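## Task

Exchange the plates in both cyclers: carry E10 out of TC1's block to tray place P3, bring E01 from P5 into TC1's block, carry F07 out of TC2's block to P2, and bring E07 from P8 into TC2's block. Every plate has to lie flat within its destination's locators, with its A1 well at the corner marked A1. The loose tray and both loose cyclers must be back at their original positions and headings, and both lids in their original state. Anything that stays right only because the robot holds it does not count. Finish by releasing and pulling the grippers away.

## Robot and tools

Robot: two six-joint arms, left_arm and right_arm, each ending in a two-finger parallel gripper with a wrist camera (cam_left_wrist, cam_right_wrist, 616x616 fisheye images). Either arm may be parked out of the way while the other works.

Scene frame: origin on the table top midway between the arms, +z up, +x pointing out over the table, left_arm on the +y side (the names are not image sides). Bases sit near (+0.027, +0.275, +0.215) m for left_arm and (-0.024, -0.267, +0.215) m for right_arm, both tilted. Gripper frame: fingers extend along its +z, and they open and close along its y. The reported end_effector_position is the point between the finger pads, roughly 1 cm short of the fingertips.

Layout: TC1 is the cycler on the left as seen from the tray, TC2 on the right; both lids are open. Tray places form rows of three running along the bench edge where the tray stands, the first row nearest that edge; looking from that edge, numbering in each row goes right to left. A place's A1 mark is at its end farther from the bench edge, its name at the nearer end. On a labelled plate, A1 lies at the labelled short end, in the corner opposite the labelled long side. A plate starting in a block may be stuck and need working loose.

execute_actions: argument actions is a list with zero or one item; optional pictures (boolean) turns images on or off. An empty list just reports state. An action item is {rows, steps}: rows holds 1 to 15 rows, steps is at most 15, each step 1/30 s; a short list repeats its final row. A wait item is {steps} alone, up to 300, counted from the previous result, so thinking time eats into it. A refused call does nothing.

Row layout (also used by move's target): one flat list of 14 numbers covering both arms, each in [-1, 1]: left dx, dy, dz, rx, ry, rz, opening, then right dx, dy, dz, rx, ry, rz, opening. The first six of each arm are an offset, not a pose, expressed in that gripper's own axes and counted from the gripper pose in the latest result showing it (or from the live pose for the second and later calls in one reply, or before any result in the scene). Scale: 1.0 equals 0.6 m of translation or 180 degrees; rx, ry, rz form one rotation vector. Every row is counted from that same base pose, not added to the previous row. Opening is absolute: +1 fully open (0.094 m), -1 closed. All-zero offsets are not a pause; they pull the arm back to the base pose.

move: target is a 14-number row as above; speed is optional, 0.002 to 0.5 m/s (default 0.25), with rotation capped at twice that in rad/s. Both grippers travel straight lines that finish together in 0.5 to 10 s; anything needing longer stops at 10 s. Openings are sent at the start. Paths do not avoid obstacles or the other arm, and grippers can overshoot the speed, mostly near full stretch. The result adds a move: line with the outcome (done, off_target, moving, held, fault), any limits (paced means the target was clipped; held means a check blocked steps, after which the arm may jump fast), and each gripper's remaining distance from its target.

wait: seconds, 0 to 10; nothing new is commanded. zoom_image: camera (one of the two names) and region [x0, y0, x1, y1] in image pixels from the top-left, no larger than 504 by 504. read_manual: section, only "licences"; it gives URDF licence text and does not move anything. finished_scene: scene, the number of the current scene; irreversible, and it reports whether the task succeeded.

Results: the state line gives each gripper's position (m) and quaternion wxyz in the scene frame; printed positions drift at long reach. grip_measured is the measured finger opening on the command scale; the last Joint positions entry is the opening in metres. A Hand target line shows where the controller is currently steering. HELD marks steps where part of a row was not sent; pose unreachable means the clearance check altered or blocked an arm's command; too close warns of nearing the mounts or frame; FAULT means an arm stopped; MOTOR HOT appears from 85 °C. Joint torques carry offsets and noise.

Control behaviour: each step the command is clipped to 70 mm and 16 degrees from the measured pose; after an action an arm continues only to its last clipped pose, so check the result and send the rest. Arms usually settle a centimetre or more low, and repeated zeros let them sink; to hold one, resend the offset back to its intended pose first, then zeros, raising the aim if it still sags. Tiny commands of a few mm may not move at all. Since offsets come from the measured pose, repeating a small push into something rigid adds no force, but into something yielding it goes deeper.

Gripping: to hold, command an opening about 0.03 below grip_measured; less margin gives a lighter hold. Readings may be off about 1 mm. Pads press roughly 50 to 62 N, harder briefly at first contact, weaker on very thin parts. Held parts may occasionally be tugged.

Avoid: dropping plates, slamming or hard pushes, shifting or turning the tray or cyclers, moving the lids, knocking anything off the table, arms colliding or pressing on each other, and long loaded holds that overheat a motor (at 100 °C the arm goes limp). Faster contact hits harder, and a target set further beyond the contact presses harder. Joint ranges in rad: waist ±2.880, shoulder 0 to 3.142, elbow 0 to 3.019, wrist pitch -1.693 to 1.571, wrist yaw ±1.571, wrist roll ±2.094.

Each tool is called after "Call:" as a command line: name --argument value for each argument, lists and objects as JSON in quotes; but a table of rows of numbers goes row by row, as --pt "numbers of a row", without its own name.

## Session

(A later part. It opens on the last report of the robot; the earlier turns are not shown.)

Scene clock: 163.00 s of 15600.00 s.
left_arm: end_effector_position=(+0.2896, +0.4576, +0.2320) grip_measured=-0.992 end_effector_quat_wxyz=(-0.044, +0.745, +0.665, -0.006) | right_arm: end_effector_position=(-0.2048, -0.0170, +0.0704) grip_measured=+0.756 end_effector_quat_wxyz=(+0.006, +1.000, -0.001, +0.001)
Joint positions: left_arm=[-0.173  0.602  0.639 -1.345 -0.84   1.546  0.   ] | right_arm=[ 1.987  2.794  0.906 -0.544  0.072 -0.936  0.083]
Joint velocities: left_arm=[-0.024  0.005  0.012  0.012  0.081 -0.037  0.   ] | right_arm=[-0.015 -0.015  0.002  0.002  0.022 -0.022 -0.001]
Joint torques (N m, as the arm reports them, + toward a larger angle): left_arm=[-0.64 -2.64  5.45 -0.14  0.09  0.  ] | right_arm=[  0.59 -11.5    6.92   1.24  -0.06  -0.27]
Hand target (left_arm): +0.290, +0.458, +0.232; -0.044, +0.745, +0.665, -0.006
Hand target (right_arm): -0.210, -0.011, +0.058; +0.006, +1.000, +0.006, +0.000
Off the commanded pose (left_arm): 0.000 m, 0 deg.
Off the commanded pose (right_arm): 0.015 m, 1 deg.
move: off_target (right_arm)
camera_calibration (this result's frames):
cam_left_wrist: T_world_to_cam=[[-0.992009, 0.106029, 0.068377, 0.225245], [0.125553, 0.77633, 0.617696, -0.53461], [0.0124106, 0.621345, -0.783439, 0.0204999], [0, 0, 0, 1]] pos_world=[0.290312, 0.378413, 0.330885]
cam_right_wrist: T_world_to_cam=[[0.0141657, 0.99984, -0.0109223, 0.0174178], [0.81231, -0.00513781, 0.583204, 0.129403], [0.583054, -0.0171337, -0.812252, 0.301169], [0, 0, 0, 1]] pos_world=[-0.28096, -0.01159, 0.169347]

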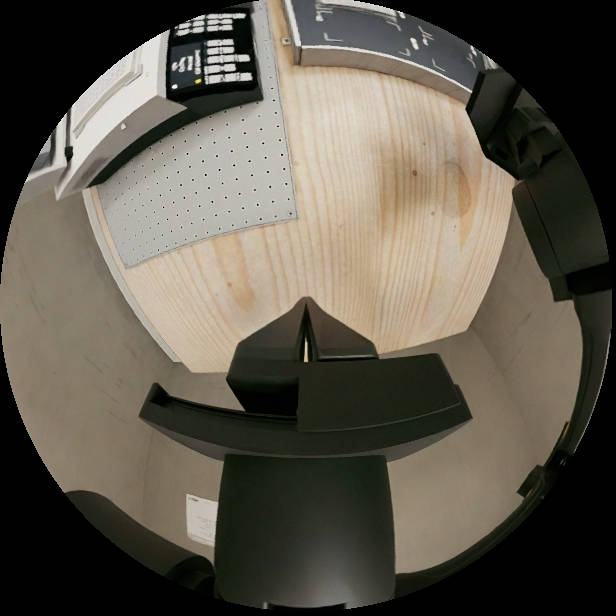

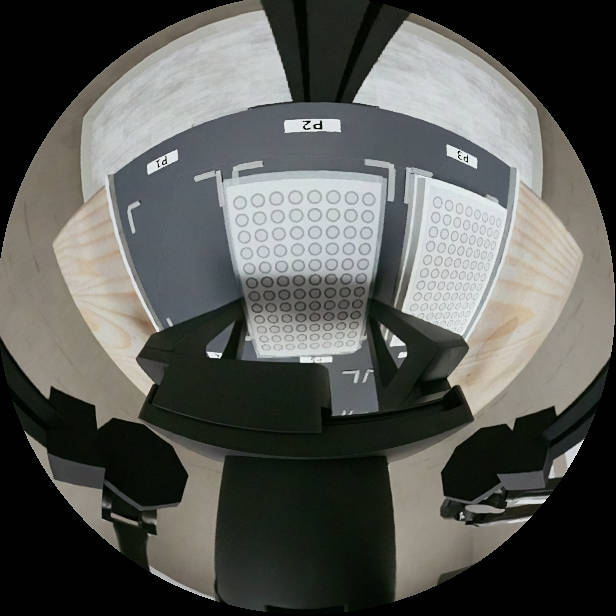

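Call:
move --target '[0,0,0,0,0,0,-1, -0.03,-0.028,-0.03,0,0,0,0.4]' --speed 0.03

Scene clock: 165.13 s of 15600.00 s.
left_arm: end_effector_position=(+0.2896, +0.4576, +0.2320) grip_measured=-0.992 end_effector_quat_wxyz=(-0.044, +0.745, +0.665, -0.006) | right_arm: end_effector_position=(-0.2092, -0.0149, +0.0789) grip_measured=+0.756 end_effector_quat_wxyz=(+0.021, +1.000, +0.000, +0.007)
Joint positions: left_arm=[-0.173  0.602  0.639 -1.345 -0.84   1.546  0.   ] | right_arm=[ 1.993  2.792  0.943 -0.614  0.058 -0.932  0.083]
Joint velocities: left_arm=[-0.015 -0.005 -0.002 -0.012  0.037  0.081 -0.   ] | right_arm=[ 0.005 -0.005  0.007 -0.017 -0.022  0.007  0.001]
Joint torques (N m, as the arm reports them, + toward a larger angle): left_arm=[-0.22 -2.88  5.42 -0.04  0.08 -0.01] | right_arm=[  1.68 -14.96   8.25  -0.29  -0.12  -0.06]
Hand target (left_arm): +0.290, +0.458, +0.232; -0.044, +0.745, +0.665, -0.006
Hand target (right_arm): -0.222, -0.000, +0.089; +0.006, +1.000, -0.000, +0.001
Off the commanded pose (left_arm): 0.000 m, 0 deg.
Off the commanded pose (right_arm): 0.022 m, 2 deg.
move: off_target (right_arm)
camera_calibration (this result's frames):
cam_left_wrist: T_world_to_cam=[[-0.992009, 0.106029, 0.068377, 0.225245], [0.125553, 0.77633, 0.617696, -0.53461], [0.0124106, 0.621345, -0.783439, 0.0204999], [0, 0, 0, 1]] pos_world=[0.290312, 0.378413, 0.330885]
cam_right_wrist: T_world_to_cam=[[0.0130349, 0.999069, -0.0411168, 0.017594], [0.805474, 0.0138741, 0.592469, 0.126139], [0.592488, -0.0408413, -0.804544, 0.31167], [0, 0, 0, 1]] pos_world=[-0.286492, -0.00659867, 0.176742]

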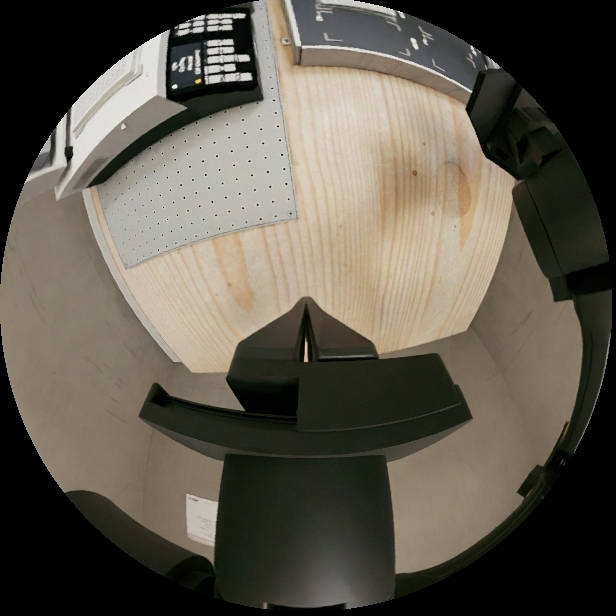

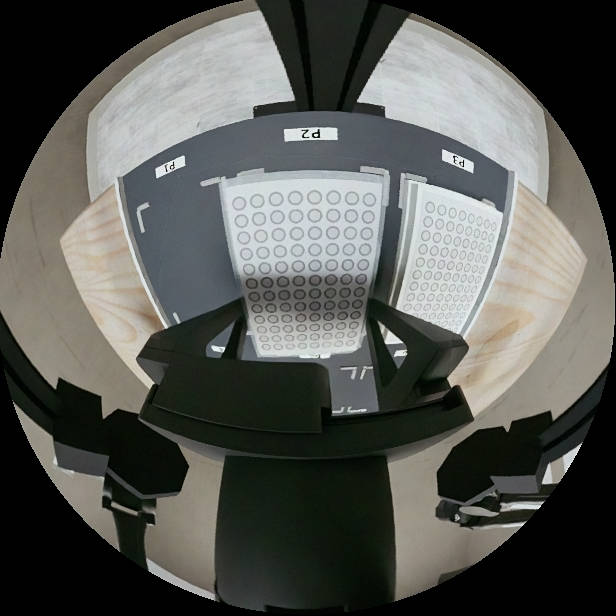

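Fix tilt while descending with +y bias.

Call:
move --target '[0,0,0,0,0,0,-1, 0,-0.012,0.04,0.014,0,0,0.4]' --speed 0.03

Scene clock: 166.90 s of 15600.00 s.
left_arm: end_effector_position=(+0.2896, +0.4576, +0.2320) grip_measured=-0.992 end_effector_quat_wxyz=(-0.044, +0.745, +0.665, -0.006) | right_arm: end_effector_position=(-0.2147, +0.0002, +0.0700) grip_measured=+0.756 end_effector_quat_wxyz=(-0.013, +1.000, -0.002, +0.000)
Joint positions: left_arm=[-0.173  0.602  0.639 -1.345 -0.84   1.546  0.   ] | right_arm=[ 1.993  2.814  0.943 -0.53   0.088 -0.931  0.083]
Joint velocities: left_arm=[ 0.005  0.005 -0.012 -0.002 -0.081 -0.007 -0.001] | right_arm=[-0.005 -0.015 -0.002  0.007  0.037  0.037 -0.001]
Joint torques (N m, as the arm reports them, + toward a larger angle): left_arm=[-0.37 -2.68  5.41 -0.03  0.12  0.01] | right_arm=[  0.47 -12.65   4.46   1.16   0.03  -0.19]
Hand target (left_arm): +0.290, +0.458, +0.232; -0.044, +0.745, +0.665, -0.006
Hand target (right_arm): -0.209, -0.009, +0.055; -0.001, +1.000, +0.000, +0.007
Off the commanded pose (left_arm): 0.000 m, 0 deg.
Off the commanded pose (right_arm): 0.019 m, 2 deg.
move: off_target (right_arm)
camera_calibration (this result's frames):
cam_left_wrist: T_world_to_cam=[[-0.992009, 0.106029, 0.068377, 0.225245], [0.125553, 0.77633, 0.617696, -0.53461], [0.0124106, 0.621345, -0.783439, 0.0204999], [0, 0, 0, 1]] pos_world=[0.290312, 0.378413, 0.330885]
cam_right_wrist: T_world_to_cam=[[0.0174961, 0.999494, 0.0265503, -0.00152139], [0.813159, -0.0296754, 0.581284, 0.138097], [0.581778, 0.0114194, -0.813267, 0.306757], [0, 0, 0, 1]] pos_world=[-0.290733, 0.00211571, 0.169242]

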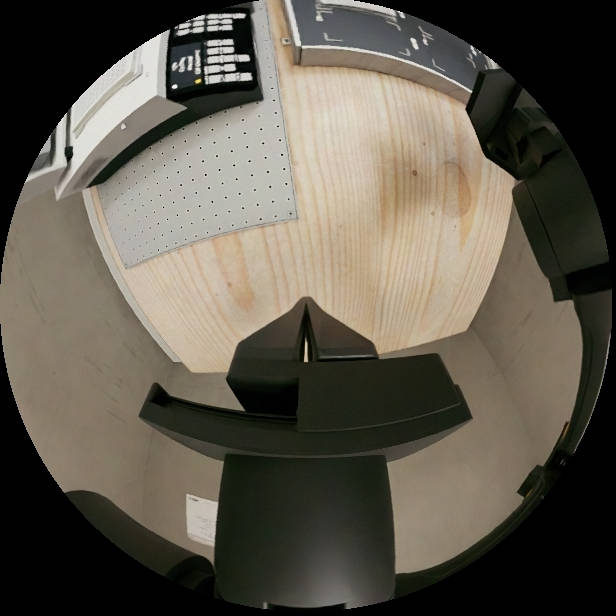

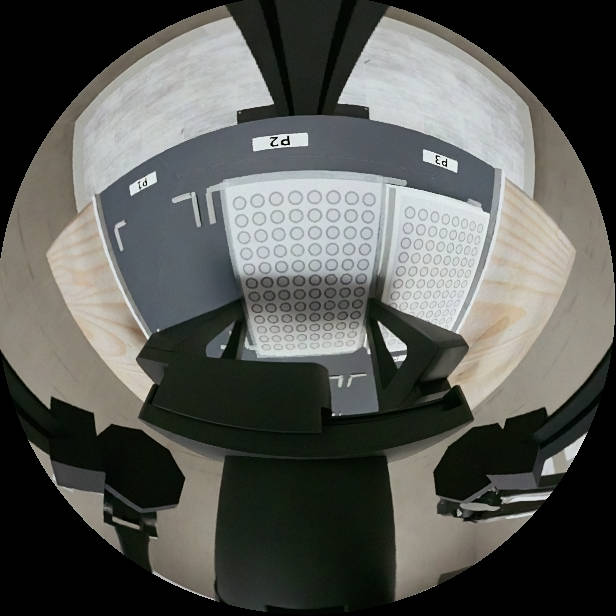

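Call:
move --target '[0,0,0,0,0,0,-1, 0.009,0.018,-0.07,-0.008,0,0,0.4]' --speed 0.05

Scene clock: 169.50 s of 15600.00 s.
left_arm: end_effector_position=(+0.2896, +0.4576, +0.2320) grip_measured=-0.992 end_effector_quat_wxyz=(-0.044, +0.745, +0.665, -0.006) | right_arm: end_effector_position=(-0.2123, -0.0046, +0.1103) grip_measured=+0.756 end_effector_quat_wxyz=(-0.003, +1.000, -0.003, -0.006)
Joint positions: left_arm=[-0.173  0.602  0.639 -1.345 -0.84   1.546  0.   ] | right_arm=[ 1.993  2.712  0.939 -0.637  0.066 -0.93   0.083]
Joint velocities: left_arm=[ 0.015 -0.005 -0.012  0.002 -0.007 -0.037  0.   ] | right_arm=[-0.015 -0.005 -0.002 -0.022  0.007  0.037 -0.001]
Joint torques (N m, as the arm reports them, + toward a larger angle): left_arm=[-0.44 -2.55  5.37 -0.08  0.1  -0.02] | right_arm=[  1.68 -14.93   4.96  -0.16  -0.12  -0.01]
Hand target (left_arm): +0.290, +0.458, +0.232; -0.044, +0.745, +0.665, -0.006
Hand target (right_arm): -0.210, -0.012, +0.112; -0.000, +1.000, -0.002, +0.000
Off the commanded pose (left_arm): 0.000 m, 0 deg.
Off the commanded pose (right_arm): 0.008 m, 1 deg.
move: done
camera_calibration (this result's frames):
cam_left_wrist: T_world_to_cam=[[-0.992009, 0.106029, 0.068377, 0.225245], [0.125553, 0.77633, 0.617696, -0.53461], [0.0124106, 0.621345, -0.783439, 0.0204999], [0, 0, 0, 1]] pos_world=[0.290312, 0.378413, 0.330885]
cam_right_wrist: T_world_to_cam=[[0.0182758, 0.999811, 0.00669269, 0.0044689], [0.820381, -0.0188216, 0.571507, 0.115172], [0.571525, -0.00495421, -0.82057, 0.336704], [0, 0, 0, 1]] pos_world=[-0.287002, -0.000632217, 0.210438]

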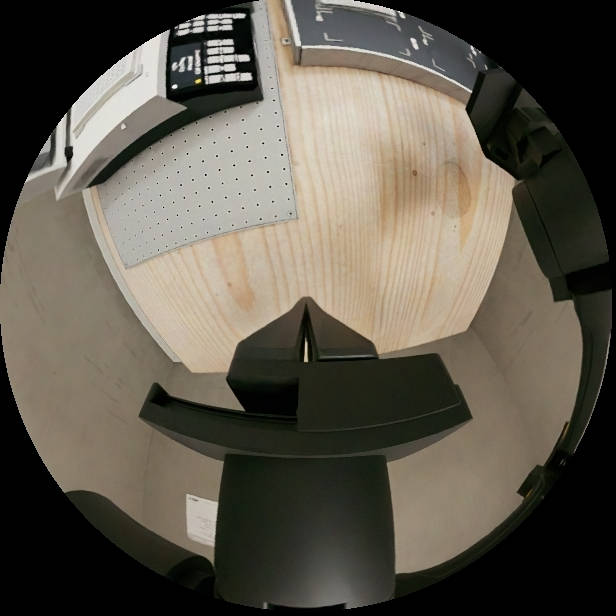

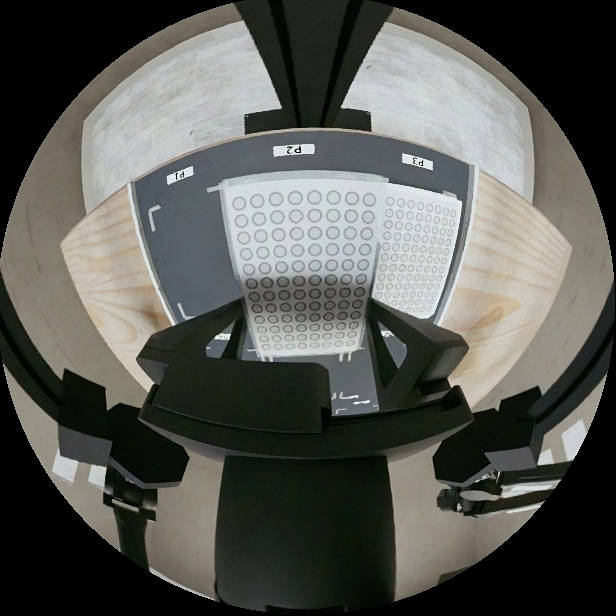

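Call:
move --target '[0,0,0,0,0,0,-1, 0.01,0.022,0.05,0,0,0,0.4]' --speed 0.04

Scene clock: 171.23 s of 15600.00 s.
left_arm: end_effector_position=(+0.2896, +0.4576, +0.2320) grip_measured=-0.992 end_effector_quat_wxyz=(-0.044, +0.745, +0.665, -0.006) | right_arm: end_effector_position=(-0.2091, -0.0117, +0.0883) grip_measured=+0.756 end_effector_quat_wxyz=(-0.008, +1.000, -0.003, -0.010)
Joint positions: left_arm=[-0.173  0.602  0.639 -1.345 -0.84   1.546  0.   ] | right_arm=[ 1.993  2.747  0.901 -0.551  0.066 -0.93   0.083]
Joint velocities: left_arm=[-0.015 -0.015 -0.017 -0.002 -0.007 -0.007 -0.   ] | right_arm=[-0.015  0.005 -0.007  0.012 -0.022 -0.095 -0.   ]
Joint torques (N m, as the arm reports them, + toward a larger angle): left_arm=[-0.17 -2.93  5.45 -0.13  0.1   0.01] | right_arm=[  1.03 -14.11   4.72   0.93  -0.12  -0.1 ]
Hand target (left_arm): +0.290, +0.458, +0.232; -0.044, +0.745, +0.665, -0.006
Hand target (right_arm): -0.207, -0.018, +0.080; -0.003, +1.000, -0.003, -0.006
Off the commanded pose (left_arm): 0.000 m, 0 deg.
Off the commanded pose (right_arm): 0.010 m, 1 deg.
move: done
camera_calibration (this result's frames):
cam_left_wrist: T_world_to_cam=[[-0.992009, 0.106029, 0.068377, 0.225245], [0.125553, 0.77633, 0.617696, -0.53461], [0.0124106, 0.621345, -0.783439, 0.0204999], [0, 0, 0, 1]] pos_world=[0.290312, 0.378413, 0.330885]
cam_right_wrist: T_world_to_cam=[[0.0192954, 0.999674, 0.0167189, 0.0110209], [0.824902, -0.0253663, 0.564706, 0.126453], [0.564946, 0.00289523, -0.825123, 0.315878], [0, 0, 0, 1]] pos_world=[-0.282979, -0.00872415, 0.189045]

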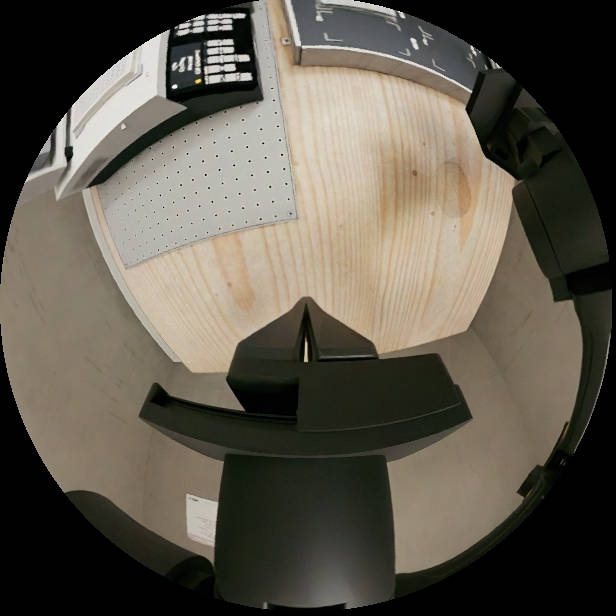

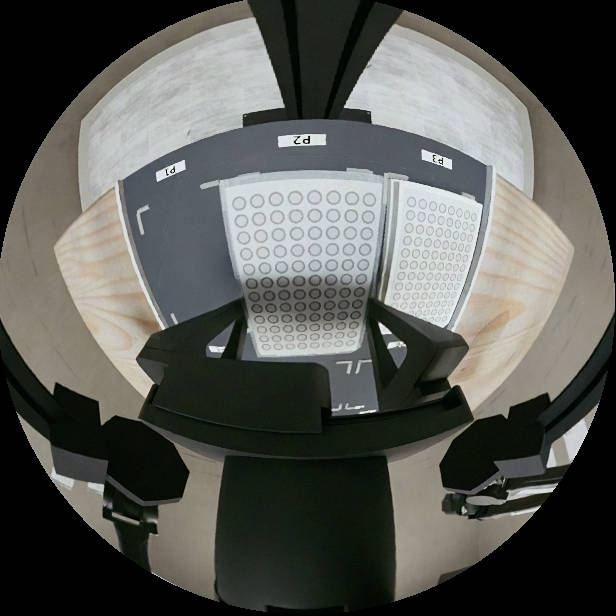

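Good. Straight down.

Call:
move --target '[0,0,0,0,0,0,-1, 0.004,0,0.05,0,0,0,0.4]' --speed 0.03

Scene clock: 173.30 s of 15600.00 s.
left_arm: end_effector_position=(+0.2896, +0.4576, +0.2320) grip_measured=-0.992 end_effector_quat_wxyz=(-0.044, +0.745, +0.665, -0.006) | right_arm: end_effector_position=(-0.2107, -0.0094, +0.0689) grip_measured=+0.756 end_effector_quat_wxyz=(-0.015, +1.000, -0.002, -0.009)
Joint positions: left_arm=[-0.173  0.602  0.639 -1.345 -0.84   1.546  0.   ] | right_arm=[ 1.993  2.796  0.901 -0.491  0.074 -0.932  0.083]
Joint velocities: left_arm=[ 0.005 -0.005  0.002 -0.012 -0.007  0.022 -0.   ] | right_arm=[-0.005 -0.005 -0.002 -0.002 -0.022 -0.066 -0.001]
Joint torques (N m, as the arm reports them, + toward a larger angle): left_arm=[-0.07 -2.79  5.44 -0.06  0.1  -0.02] | right_arm=[ -0.3  -12.64   4.8    1.34   0.11  -0.22]
Hand target (left_arm): +0.290, +0.458, +0.232; -0.044, +0.745, +0.665, -0.006
Hand target (right_arm): -0.207, -0.012, +0.058; -0.008, +1.000, -0.003, -0.010
Off the commanded pose (left_arm): 0.000 m, 0 deg.
Off the commanded pose (right_arm): 0.011 m, 1 deg.
move: off_target (right_arm)
camera_calibration (this result's frames):
cam_left_wrist: T_world_to_cam=[[-0.992009, 0.106029, 0.068377, 0.225245], [0.125553, 0.77633, 0.617696, -0.53461], [0.0124106, 0.621345, -0.783439, 0.0204999], [0, 0, 0, 1]] pos_world=[0.290312, 0.378413, 0.330885]
cam_right_wrist: T_world_to_cam=[[0.0179845, 0.999388, 0.0300029, 0.00784491], [0.82454, -0.0317973, 0.564909, 0.138697], [0.565517, 0.0145789, -0.824607, 0.301006], [0, 0, 0, 1]] pos_world=[-0.284727, -0.00781825, 0.169625]

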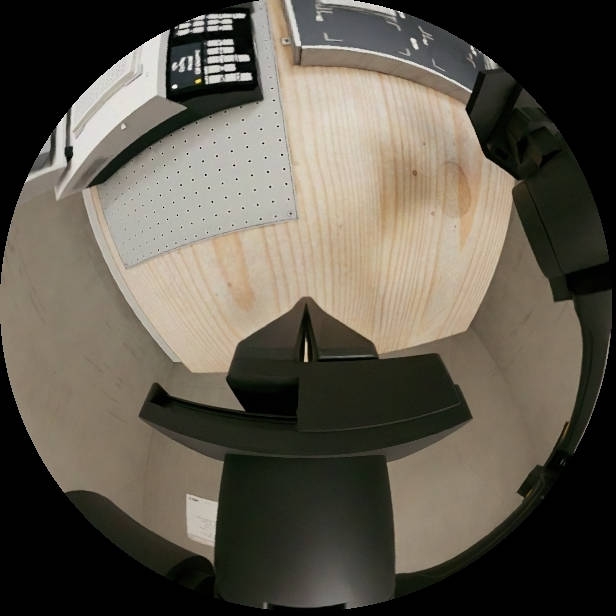

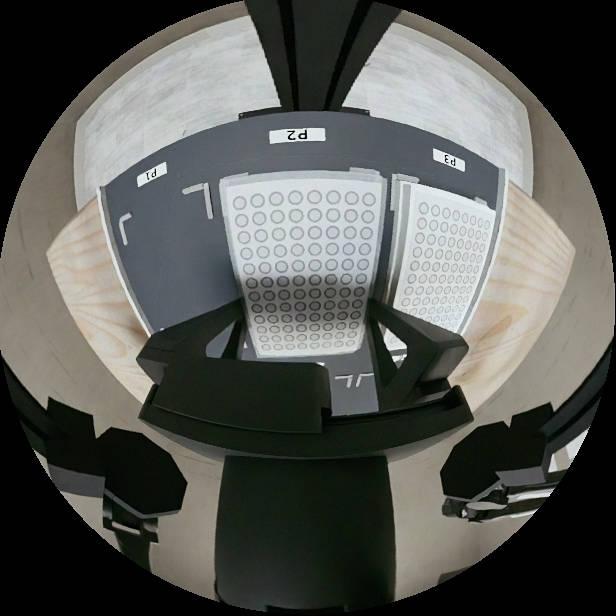

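Release and inspect.

Call:
execute_actions --actions '[{"rows":[[0,0,0,0,0,0,-1,0,0,0,0,0,0,1]],"steps":12}]' --pictures false

Call:
move --target '[0,0,0,0,0,0,-1, 0.05,0,-0.2,0,0,0,1]' --speed 0.1

Call:
zoom_image --camera "cam_right_wrist" --region '[150,100,450,400]'

Scene clock: 174.90 s of 15600.00 s.
left_arm: end_effector_position=(+0.2896, +0.4576, +0.2320) grip_measured=-0.992 end_effector_quat_wxyz=(-0.044, +0.745, +0.665, -0.006) | right_arm: end_effector_position=(-0.2109, -0.0093, +0.0691) grip_measured=+1.000 end_effector_quat_wxyz=(-0.015, +1.000, -0.002, -0.010)
Joint positions: left_arm=[-0.173  0.602  0.639 -1.345 -0.84   1.546  0.   ] | right_arm=[ 1.993  2.796  0.901 -0.491  0.074 -0.932  0.094]
Joint velocities: left_arm=[ 0.005 -0.015 -0.007 -0.002  0.007 -0.022  0.001] | right_arm=[-0.015  0.005 -0.017 -0.017 -0.022 -0.066  0.   ]
Joint torques (N m, as the arm reports them, + toward a larger angle): left_arm=[ 0.02 -2.41  5.4  -0.1   0.1   0.  ] | right_arm=[  0.62 -14.33   5.12   0.45   0.01  -0.13]
Hand target (left_arm): +0.290, +0.458, +0.232; -0.044, +0.745, +0.665, -0.006
Hand target (right_arm): -0.211, -0.009, +0.069; -0.015, +1.000, -0.002, -0.010
Off the commanded pose (left_arm): 0.000 m, 0 deg.
Off the commanded pose (right_arm): 0.000 m, 0 deg.
Steps of this call (steps 1 to 36: nothing new was sent; steps 37 to 48: all 12 steps of this action). Readings (end_effector_position):
37: left_arm (+0.2896, +0.4576, +0.2320) | right_arm (-0.2108, -0.0094, +0.0689)
38: left_arm (+0.2896, +0.4576, +0.2320) | right_arm (-0.2109, -0.0093, +0.0691)
40: left_arm (+0.2896, +0.4576, +0.2320) | right_arm (-0.2109, -0.0093, +0.0691)
44: left_arm (+0.2896, +0.4576, +0.2320) | right_arm (-0.2109, -0.0093, +0.0691)
48: the state above

Scene clock: 176.73 s of 15600.00 s.
left_arm: end_effector_position=(+0.2896, +0.4576, +0.2320) grip_measured=-0.992 end_effector_quat_wxyz=(-0.044, +0.745, +0.665, -0.006) | right_arm: end_effector_position=(-0.1837, -0.0123, +0.1899) grip_measured=+1.000 end_effector_quat_wxyz=(-0.022, +1.000, -0.002, -0.010)
Joint positions: left_arm=[-0.173  0.602  0.639 -1.345 -0.84   1.546  0.   ] | right_arm=[ 1.961  2.475  0.892 -0.79   0.106 -0.957  0.094]
Joint velocities: left_arm=[ 0.005 -0.005  0.002  0.007 -0.022 -0.007 -0.001] | right_arm=[-0.005 -0.005  0.002  0.017 -0.066 -0.095  0.   ]
Joint torques (N m, as the arm reports them, + toward a larger angle): left_arm=[-0.06 -2.44  5.41 -0.13  0.08  0.  ] | right_arm=[ -0.34 -12.33   7.21  -0.12   0.09  -0.26]
Hand target (left_arm): +0.290, +0.458, +0.232; -0.044, +0.745, +0.665, -0.006
Hand target (right_arm): -0.179, -0.014, +0.190; -0.015, +1.000, -0.002, -0.010
Off the commanded pose (left_arm): 0.000 m, 0 deg.
Off the commanded pose (right_arm): 0.005 m, 1 deg.
move: done
camera_calibration (this result's frames):
cam_left_wrist: T_world_to_cam=[[-0.992009, 0.106029, 0.068377, 0.225245], [0.125553, 0.77633, 0.617696, -0.53461], [0.0124106, 0.621345, -0.783439, 0.0204999], [0, 0, 0, 1]] pos_world=[0.290312, 0.378413, 0.330885]
cam_right_wrist: T_world_to_cam=[[0.0170286, 0.998871, 0.0443446, 0.00379344], [0.824924, -0.0390969, 0.56389, 0.048132], [0.564987, 0.0269787, -0.824659, 0.385622], [0, 0, 0, 1]] pos_world=[-0.257641, -0.0123109, 0.290697]

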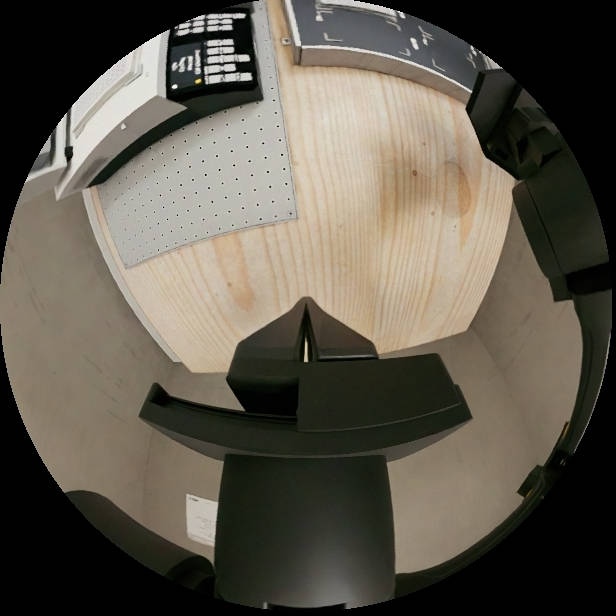

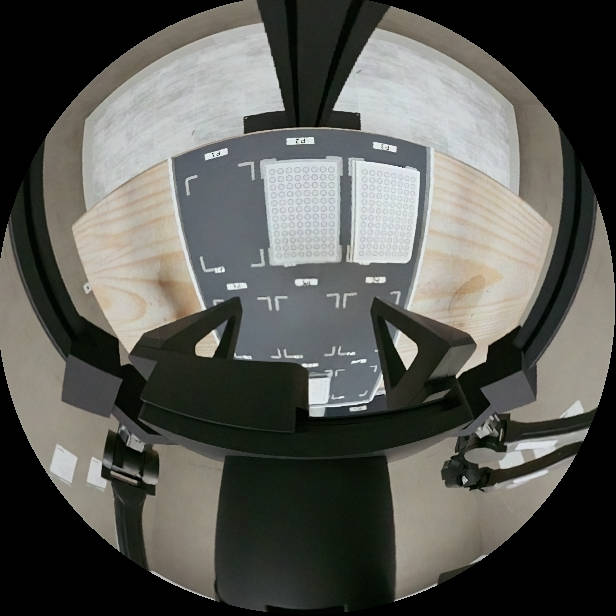

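Region (150, 100, 450, 400) of cam_right_wrist's 616x616 image, scaled by 1.680, with more detail than that image has.

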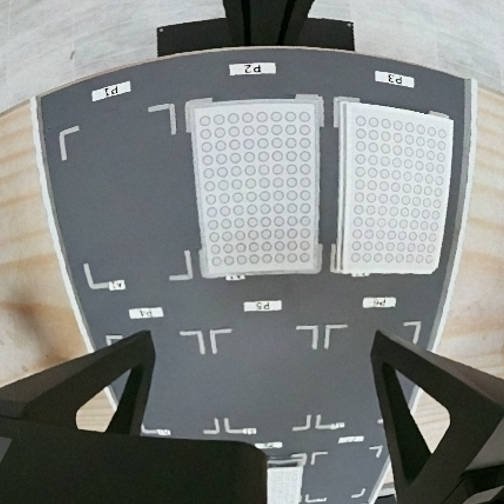

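Call:
move --target '[0,0,0,0,0,0,-1, 0.565,0,0.1,0,0,0,1]'

Scene clock: 181.70 s of 15600.00 s.
left_arm: end_effector_position=(+0.2896, +0.4576, +0.2320) grip_measured=-0.992 end_effector_quat_wxyz=(-0.044, +0.745, +0.665, -0.006) | right_arm: end_effector_position=(+0.1477, -0.0253, +0.1218) grip_measured=+1.000 end_effector_quat_wxyz=(-0.013, +1.000, +0.009, -0.011)
Joint positions: left_arm=[-0.173  0.602  0.639 -1.345 -0.84   1.546  0.   ] | right_arm=[ 0.869  2.02   0.669 -0.572  0.756 -1.969  0.094]
Joint velocities: left_arm=[ 0.005 -0.005  0.002 -0.007 -0.007  0.051  0.   ] | right_arm=[-0.015  0.005 -0.007 -0.007 -0.007 -0.022  0.   ]
Joint torques (N m, as the arm reports them, + toward a larger angle): left_arm=[-0.13 -2.46  5.58 -0.18  0.1   0.02] | right_arm=[ 7.16 -8.35  5.5   0.76 -0.14 -0.19]
Hand target (left_arm): +0.290, +0.458, +0.232; -0.044, +0.745, +0.665, -0.006
Hand target (right_arm): +0.157, -0.016, +0.123; -0.023, +1.000, -0.001, -0.011
Off the commanded pose (left_arm): 0.000 m, 0 deg.
Off the commanded pose (right_arm): 0.016 m, 2 deg.
move: off_target (right_arm)
camera_calibration (this result's frames):
cam_left_wrist: T_world_to_cam=[[-0.992009, 0.106029, 0.068377, 0.225245], [0.125553, 0.77633, 0.617696, -0.53461], [0.0124106, 0.621345, -0.783439, 0.0204999], [0, 0, 0, 1]] pos_world=[0.290312, 0.378413, 0.330885]
cam_right_wrist: T_world_to_cam=[[-0.00533517, 0.999622, 0.0269748, 0.0196036], [0.826376, -0.0107824, 0.563015, -0.186724], [0.563093, 0.0252951, -0.826006, 0.142927], [0, 0, 0, 1]] pos_world=[0.0739274, -0.0252249, 0.222658]

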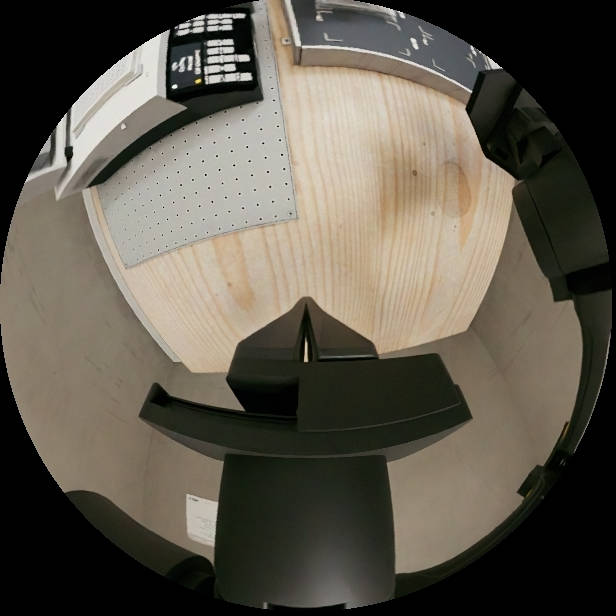

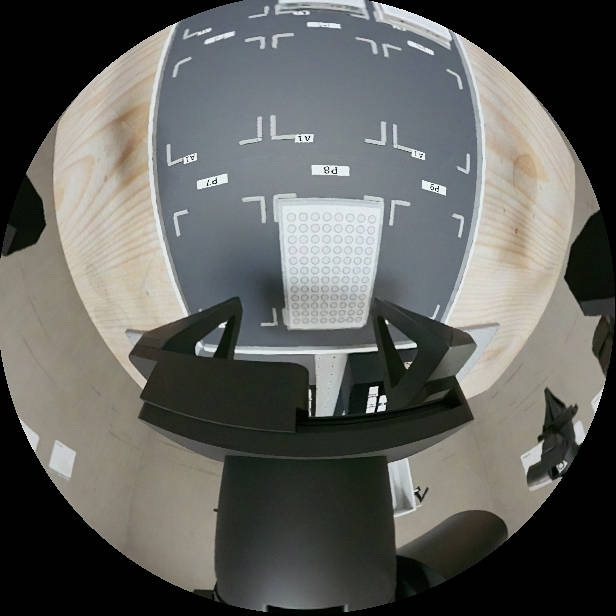

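Call:
move --target '[0,0,0,0,0,0,-1, 0.005,-0.035,0.04,0,0,0,1]' --speed 0.1

Scene clock: 186.57 s of 15600.00 s.
left_arm: end_effector_position=(+0.2896, +0.4576, +0.2320) grip_measured=-0.992 end_effector_quat_wxyz=(-0.044, +0.745, +0.665, -0.006) | right_arm: end_effector_position=(+0.1402, -0.0126, +0.1020) grip_measured=+1.000 end_effector_quat_wxyz=(-0.010, +1.000, +0.022, -0.009)
Joint positions: left_arm=[-0.173  0.602  0.639 -1.345 -0.84   1.546  0.   ] | right_arm=[ 0.852  2.104  0.687 -0.497  0.767 -2.012  0.094]
Joint velocities: left_arm=[-0.015 -0.005 -0.012 -0.017 -0.066 -0.066 -0.   ] | right_arm=[ 0.015 -0.005  0.002 -0.007  0.022 -0.11   0.   ]
Joint torques (N m, as the arm reports them, + toward a larger angle): left_arm=[-0.23 -2.79  5.39 -0.15  0.08  0.  ] | right_arm=[ 6.53 -7.82  5.14  0.66  0.06 -0.21]
Hand target (left_arm): +0.290, +0.458, +0.232; -0.044, +0.745, +0.665, -0.006
Hand target (right_arm): +0.150, -0.004, +0.098; -0.013, +1.000, +0.009, -0.011
Off the commanded pose (left_arm): 0.000 m, 0 deg.
Off the commanded pose (right_arm): 0.014 m, 2 deg.
After step 90, 0.97 s passed at rest.
move: off_target (right_arm)
camera_calibration (this result's frames):
cam_left_wrist: T_world_to_cam=[[-0.992009, 0.106029, 0.068377, 0.225245], [0.125553, 0.77633, 0.617696, -0.53461], [0.0124106, 0.621345, -0.783439, 0.0204999], [0, 0, 0, 1]] pos_world=[0.290312, 0.378413, 0.330885]
cam_right_wrist: T_world_to_cam=[[-0.0310872, 0.999292, 0.0212077, 0.011559], [0.824185, 0.0136244, 0.566157, -0.168964], [0.565467, 0.0350793, -0.824025, 0.130124], [0, 0, 0, 1]] pos_world=[0.066036, -0.0138135, 0.20264]

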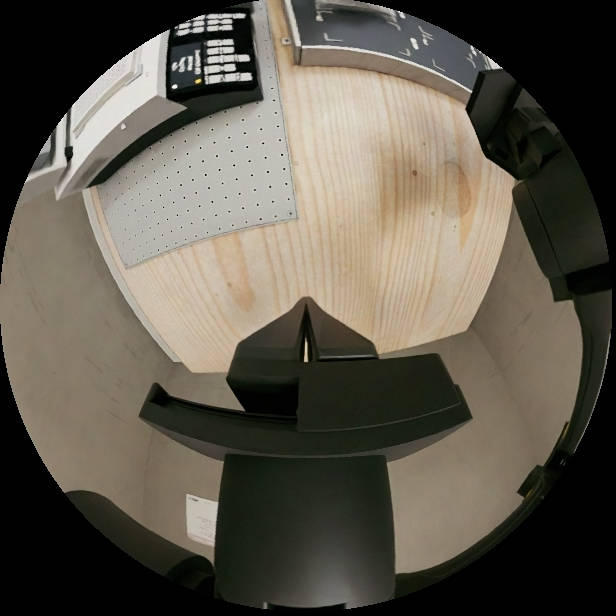

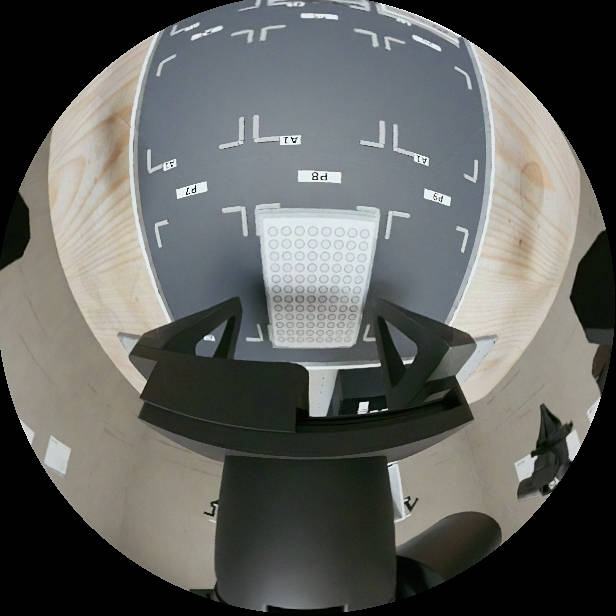

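Call:
move --target '[0,0,0,0,0,0,-1, 0.035,-0.022,0.068,0,0,0.012,1]' --speed 0.08

Scene clock: 188.20 s of 15600.00 s.
left_arm: end_effector_position=(+0.2896, +0.4576, +0.2320) grip_measured=-0.992 end_effector_quat_wxyz=(-0.044, +0.745, +0.665, -0.006) | right_arm: end_effector_position=(+0.1539, -0.0019, +0.0681) grip_measured=+1.000 end_effector_quat_wxyz=(-0.006, +1.000, +0.007, -0.007)
Joint positions: left_arm=[-0.173  0.602  0.639 -1.345 -0.84   1.546  0.   ] | right_arm=[ 0.76   2.176  0.716 -0.372  0.803 -2.101  0.094]
Joint velocities: left_arm=[-0.005 -0.005 -0.012  0.022 -0.022  0.022  0.   ] | right_arm=[-0.005 -0.005  0.007 -0.012  0.051  0.095  0.   ]
Joint torques (N m, as the arm reports them, + toward a larger angle): left_arm=[-0.06 -2.57  5.36 -0.03  0.07  0.04] | right_arm=[ 6.97 -7.83  3.91  0.62  0.07 -0.23]
Hand target (left_arm): +0.290, +0.458, +0.232; -0.044, +0.745, +0.665, -0.006
Hand target (right_arm): +0.160, +0.002, +0.061; -0.004, +1.000, -0.002, -0.009
Off the commanded pose (left_arm): 0.000 m, 0 deg.
Off the commanded pose (right_arm): 0.010 m, 1 deg.
joint sent to its limit (right arm) — the command would take joint 6 (wrist roll) past its lower limit, so that joint was sent only as far as its limit.
move: done
camera_calibration (this result's frames):
cam_left_wrist: T_world_to_cam=[[-0.992009, 0.106029, 0.068377, 0.225245], [0.125553, 0.77633, 0.617696, -0.53461], [0.0124106, 0.621345, -0.783439, 0.0204999], [0, 0, 0, 1]] pos_world=[0.290312, 0.378413, 0.330885]
cam_right_wrist: T_world_to_cam=[[-0.000332813, 0.999917, 0.0129071, -0.00211013], [0.821553, -0.00708536, 0.570089, -0.161132], [0.570133, 0.0107936, -0.821482, 0.093139], [0, 0, 0, 1]] pos_world=[0.0792762, -0.0000370243, 0.168399]

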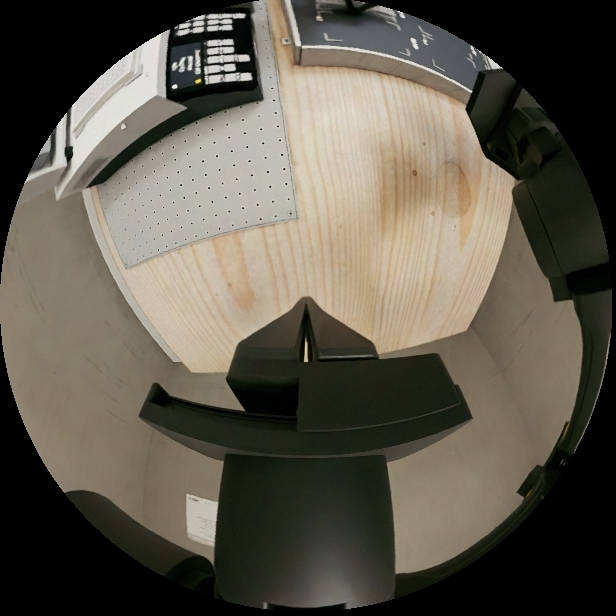

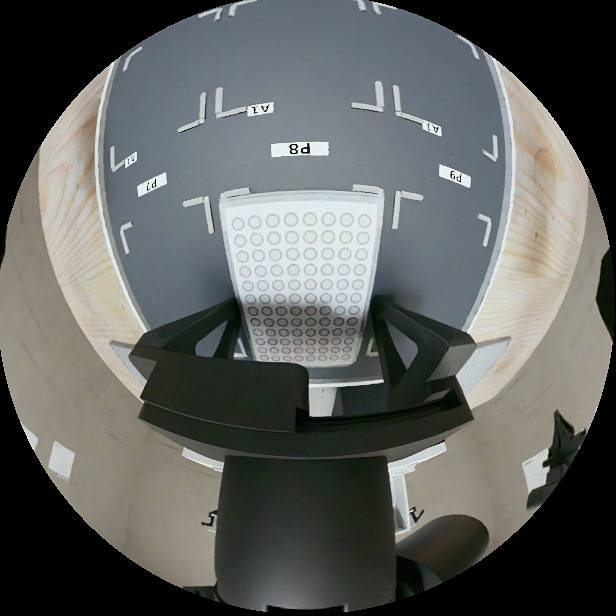

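Call:
move --target '[0,0,0,0,0,0,-1, 0,0,0.004,0,0,0,0.45]'

Call:
move --target '[0,0,0,0,0,0,-1, 0,0.03,-0.27,0,0,0,0.45]' --speed 0.15

Call:
move --target '[0,0,0,0,0,0,-1, 0.18,0.12,0,0,0,0.985,0.45]'

Scene clock: 189.80 s of 15600.00 s.
left_arm: end_effector_position=(+0.2896, +0.4576, +0.2320) grip_measured=-0.992 end_effector_quat_wxyz=(-0.044, +0.745, +0.665, -0.006) | right_arm: end_effector_position=(+0.1538, -0.0026, +0.0681) grip_measured=+0.765 end_effector_quat_wxyz=(-0.005, +1.000, +0.008, -0.006)
Joint positions: left_arm=[-0.173  0.602  0.639 -1.345 -0.84   1.546  0.   ] | right_arm=[ 0.76   2.176  0.715 -0.373  0.805 -2.103  0.083]
Joint velocities: left_arm=[-0.015  0.005  0.002 -0.042  0.051  0.022 -0.001] | right_arm=[-0.005 -0.005 -0.002 -0.022 -0.081  0.037  0.001]
Joint torques (N m, as the arm reports them, + toward a larger angle): left_arm=[-0.36 -2.69  5.48 -0.07  0.07  0.02] | right_arm=[ 8.53 -8.74  2.42  0.69 -0.05 -0.2 ]
Hand target (left_arm): +0.290, +0.458, +0.232; -0.044, +0.745, +0.665, -0.006
Hand target (right_arm): +0.154, -0.002, +0.066; -0.006, +1.000, +0.007, -0.007
Off the commanded pose (left_arm): 0.000 m, 0 deg.
Off the commanded pose (right_arm): 0.002 m, 0 deg.
move: done
camera_calibration (this result's frames):
cam_left_wrist: T_world_to_cam=[[-0.992009, 0.106029, 0.068377, 0.225245], [0.125553, 0.77633, 0.617696, -0.53461], [0.0124106, 0.621345, -0.783439, 0.0204999], [0, 0, 0, 1]] pos_world=[0.290312, 0.378413, 0.330885]
cam_right_wrist: T_world_to_cam=[[-0.00260055, 0.999935, 0.0110714, -0.00101938], [0.820903, -0.00418784, 0.571052, -0.160999], [0.571062, 0.0105736, -0.820839, 0.0929285], [0, 0, 0, 1]] pos_world=[0.0790936, -0.000637512, 0.168229]

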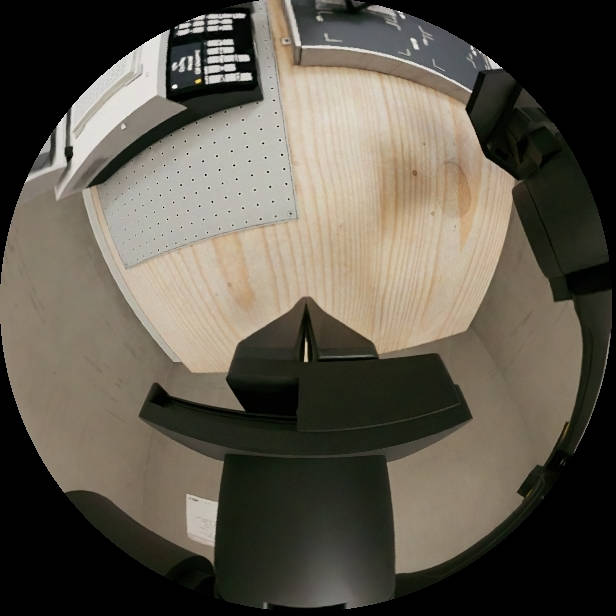

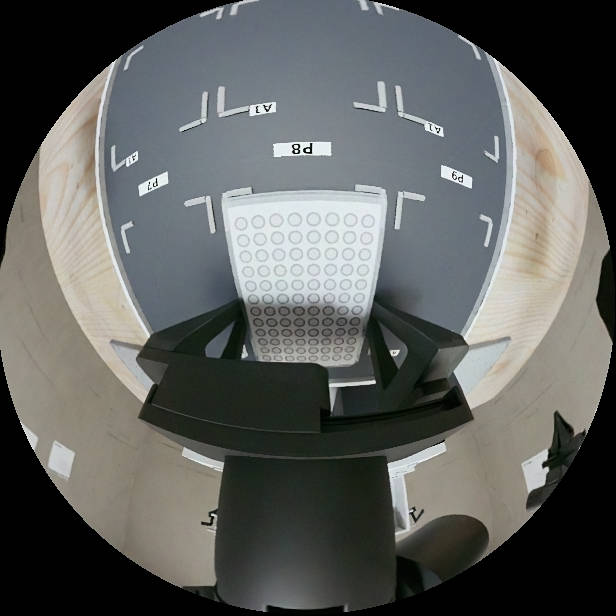

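Scene clock: 191.37 s of 15600.00 s.
left_arm: end_effector_position=(+0.2896, +0.4576, +0.2320) grip_measured=-0.992 end_effector_quat_wxyz=(-0.044, +0.745, +0.665, -0.006) | right_arm: end_effector_position=(+0.1482, -0.0375, +0.2182) grip_measured=+0.765 end_effector_quat_wxyz=(+0.010, +1.000, +0.019, -0.010)
Joint positions: left_arm=[-0.173  0.602  0.639 -1.345 -0.84   1.546  0.   ] | right_arm=[ 1.071  1.885  0.777 -1.034  0.678 -1.707  0.083]
Joint velocities: left_arm=[ 0.005 -0.015 -0.002  0.027 -0.007 -0.007 -0.   ] | right_arm=[ 0.005 -0.005 -0.007 -0.017  0.007 -0.022 -0.   ]
Joint torques (N m, as the arm reports them, + toward a larger angle): left_arm=[-0.57 -2.56  5.42  0.02  0.08 -0.02] | right_arm=[ 8.55 -7.45  9.19 -0.41 -0.13 -0.04]
Hand target (left_arm): +0.290, +0.458, +0.232; -0.044, +0.745, +0.665, -0.006
Hand target (right_arm): +0.156, -0.023, +0.232; -0.005, +1.000, +0.008, -0.006
Off the commanded pose (left_arm): 0.000 m, 0 deg.
Off the commanded pose (right_arm): 0.021 m, 2 deg.
move: off_target (right_arm)
camera_calibration (this result's frames):
cam_left_wrist: T_world_to_cam=[[-0.992009, 0.106029, 0.068377, 0.225245], [0.125553, 0.77633, 0.617696, -0.53461], [0.0124106, 0.621345, -0.783439, 0.0204999], [0, 0, 0, 1]] pos_world=[0.290312, 0.378413, 0.330885]
cam_right_wrist: T_world_to_cam=[[-0.0245539, 0.999503, -0.0197743, 0.0422346], [0.825318, 0.031429, 0.563794, -0.239973], [0.564135, -0.00247676, -0.825679, 0.221331], [0, 0, 0, 1]] pos_world=[0.0742307, -0.0341233, 0.318878]

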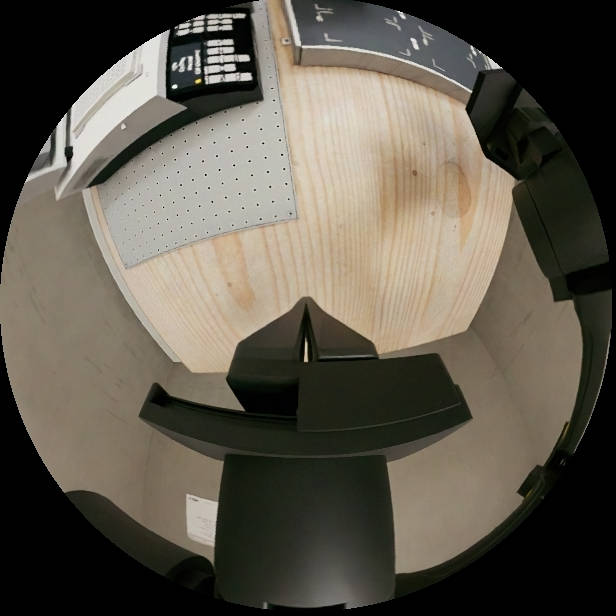

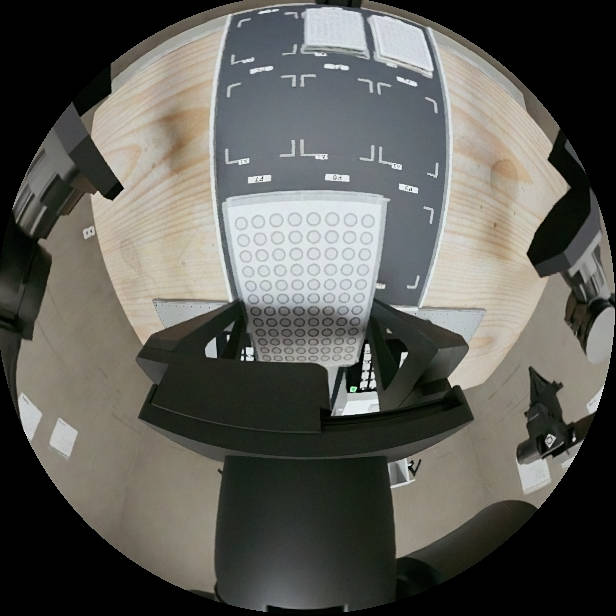

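Scene clock: 198.10 s of 15600.00 s.
left_arm: end_effector_position=(+0.2896, +0.4576, +0.2320) grip_measured=-0.992 end_effector_quat_wxyz=(-0.044, +0.745, +0.665, -0.006) | right_arm: end_effector_position=(+0.2532, -0.1019, +0.2203) grip_measured=+0.765 end_effector_quat_wxyz=(-0.005, -0.057, +0.998, -0.005)
Joint positions: left_arm=[-0.173  0.602  0.639 -1.345 -0.84   1.546  0.   ] | right_arm=[ 0.821  1.606  0.777 -1.09   0.797  1.043  0.083]
Joint velocities: left_arm=[-0.005 -0.005 -0.012 -0.017 -0.007 -0.066  0.001] | right_arm=[-0.005 -0.005 -0.002 -0.017  0.051  0.007  0.   ]
Joint torques (N m, as the arm reports them, + toward a larger angle): left_arm=[-0.36 -2.7   5.49 -0.08  0.06  0.03] | right_arm=[ 5.61 -7.06  6.14 -0.36  0.22 -0.1 ]
Hand target (left_arm): +0.290, +0.458, +0.232; -0.044, +0.745, +0.665, -0.006
Hand target (right_arm): +0.259, -0.108, +0.218; -0.011, -0.042, +0.999, -0.009
Off the commanded pose (left_arm): 0.000 m, 0 deg.
Off the commanded pose (right_arm): 0.007 m, 2 deg.
move: done
camera_calibration (this result's frames):
cam_left_wrist: T_world_to_cam=[[-0.992009, 0.106029, 0.068377, 0.225245], [0.125553, 0.77633, 0.617696, -0.53461], [0.0124106, 0.621345, -0.783439, 0.0204999], [0, 0, 0, 1]] pos_world=[0.290312, 0.378413, 0.330885]
cam_right_wrist: T_world_to_cam=[[0.100317, -0.994913, 0.00922454, -0.132086], [-0.803702, -0.0755645, 0.590214, 0.0699312], [-0.586515, -0.066622, -0.807194, 0.444447], [0, 0, 0, 1]] pos_world=[0.330129, -0.0965201, 0.318699]

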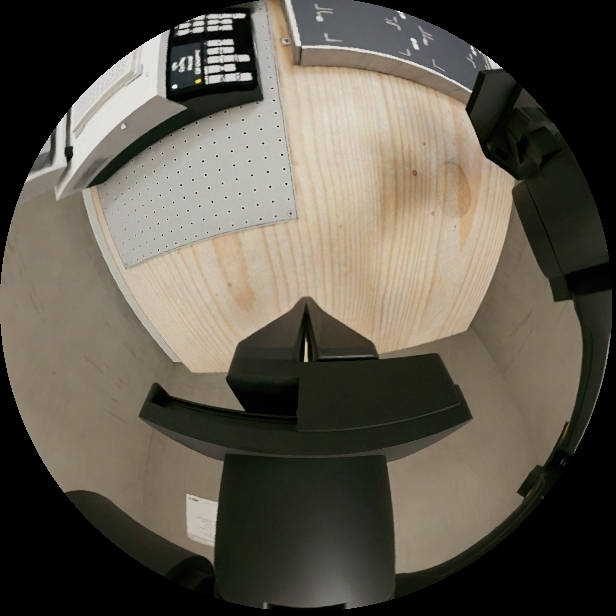

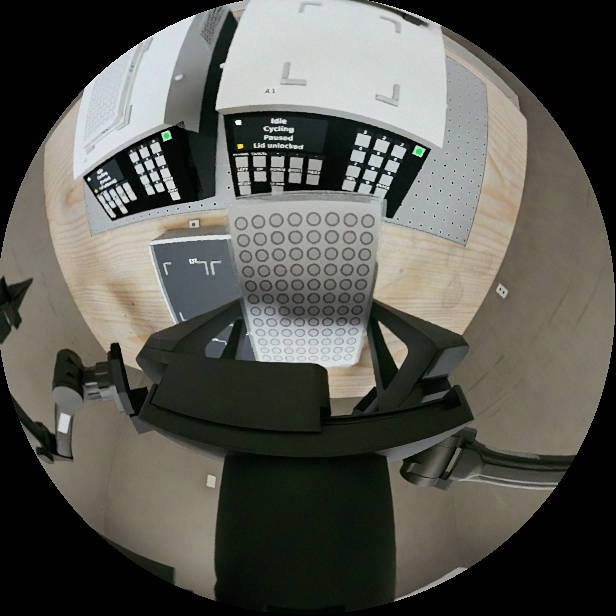

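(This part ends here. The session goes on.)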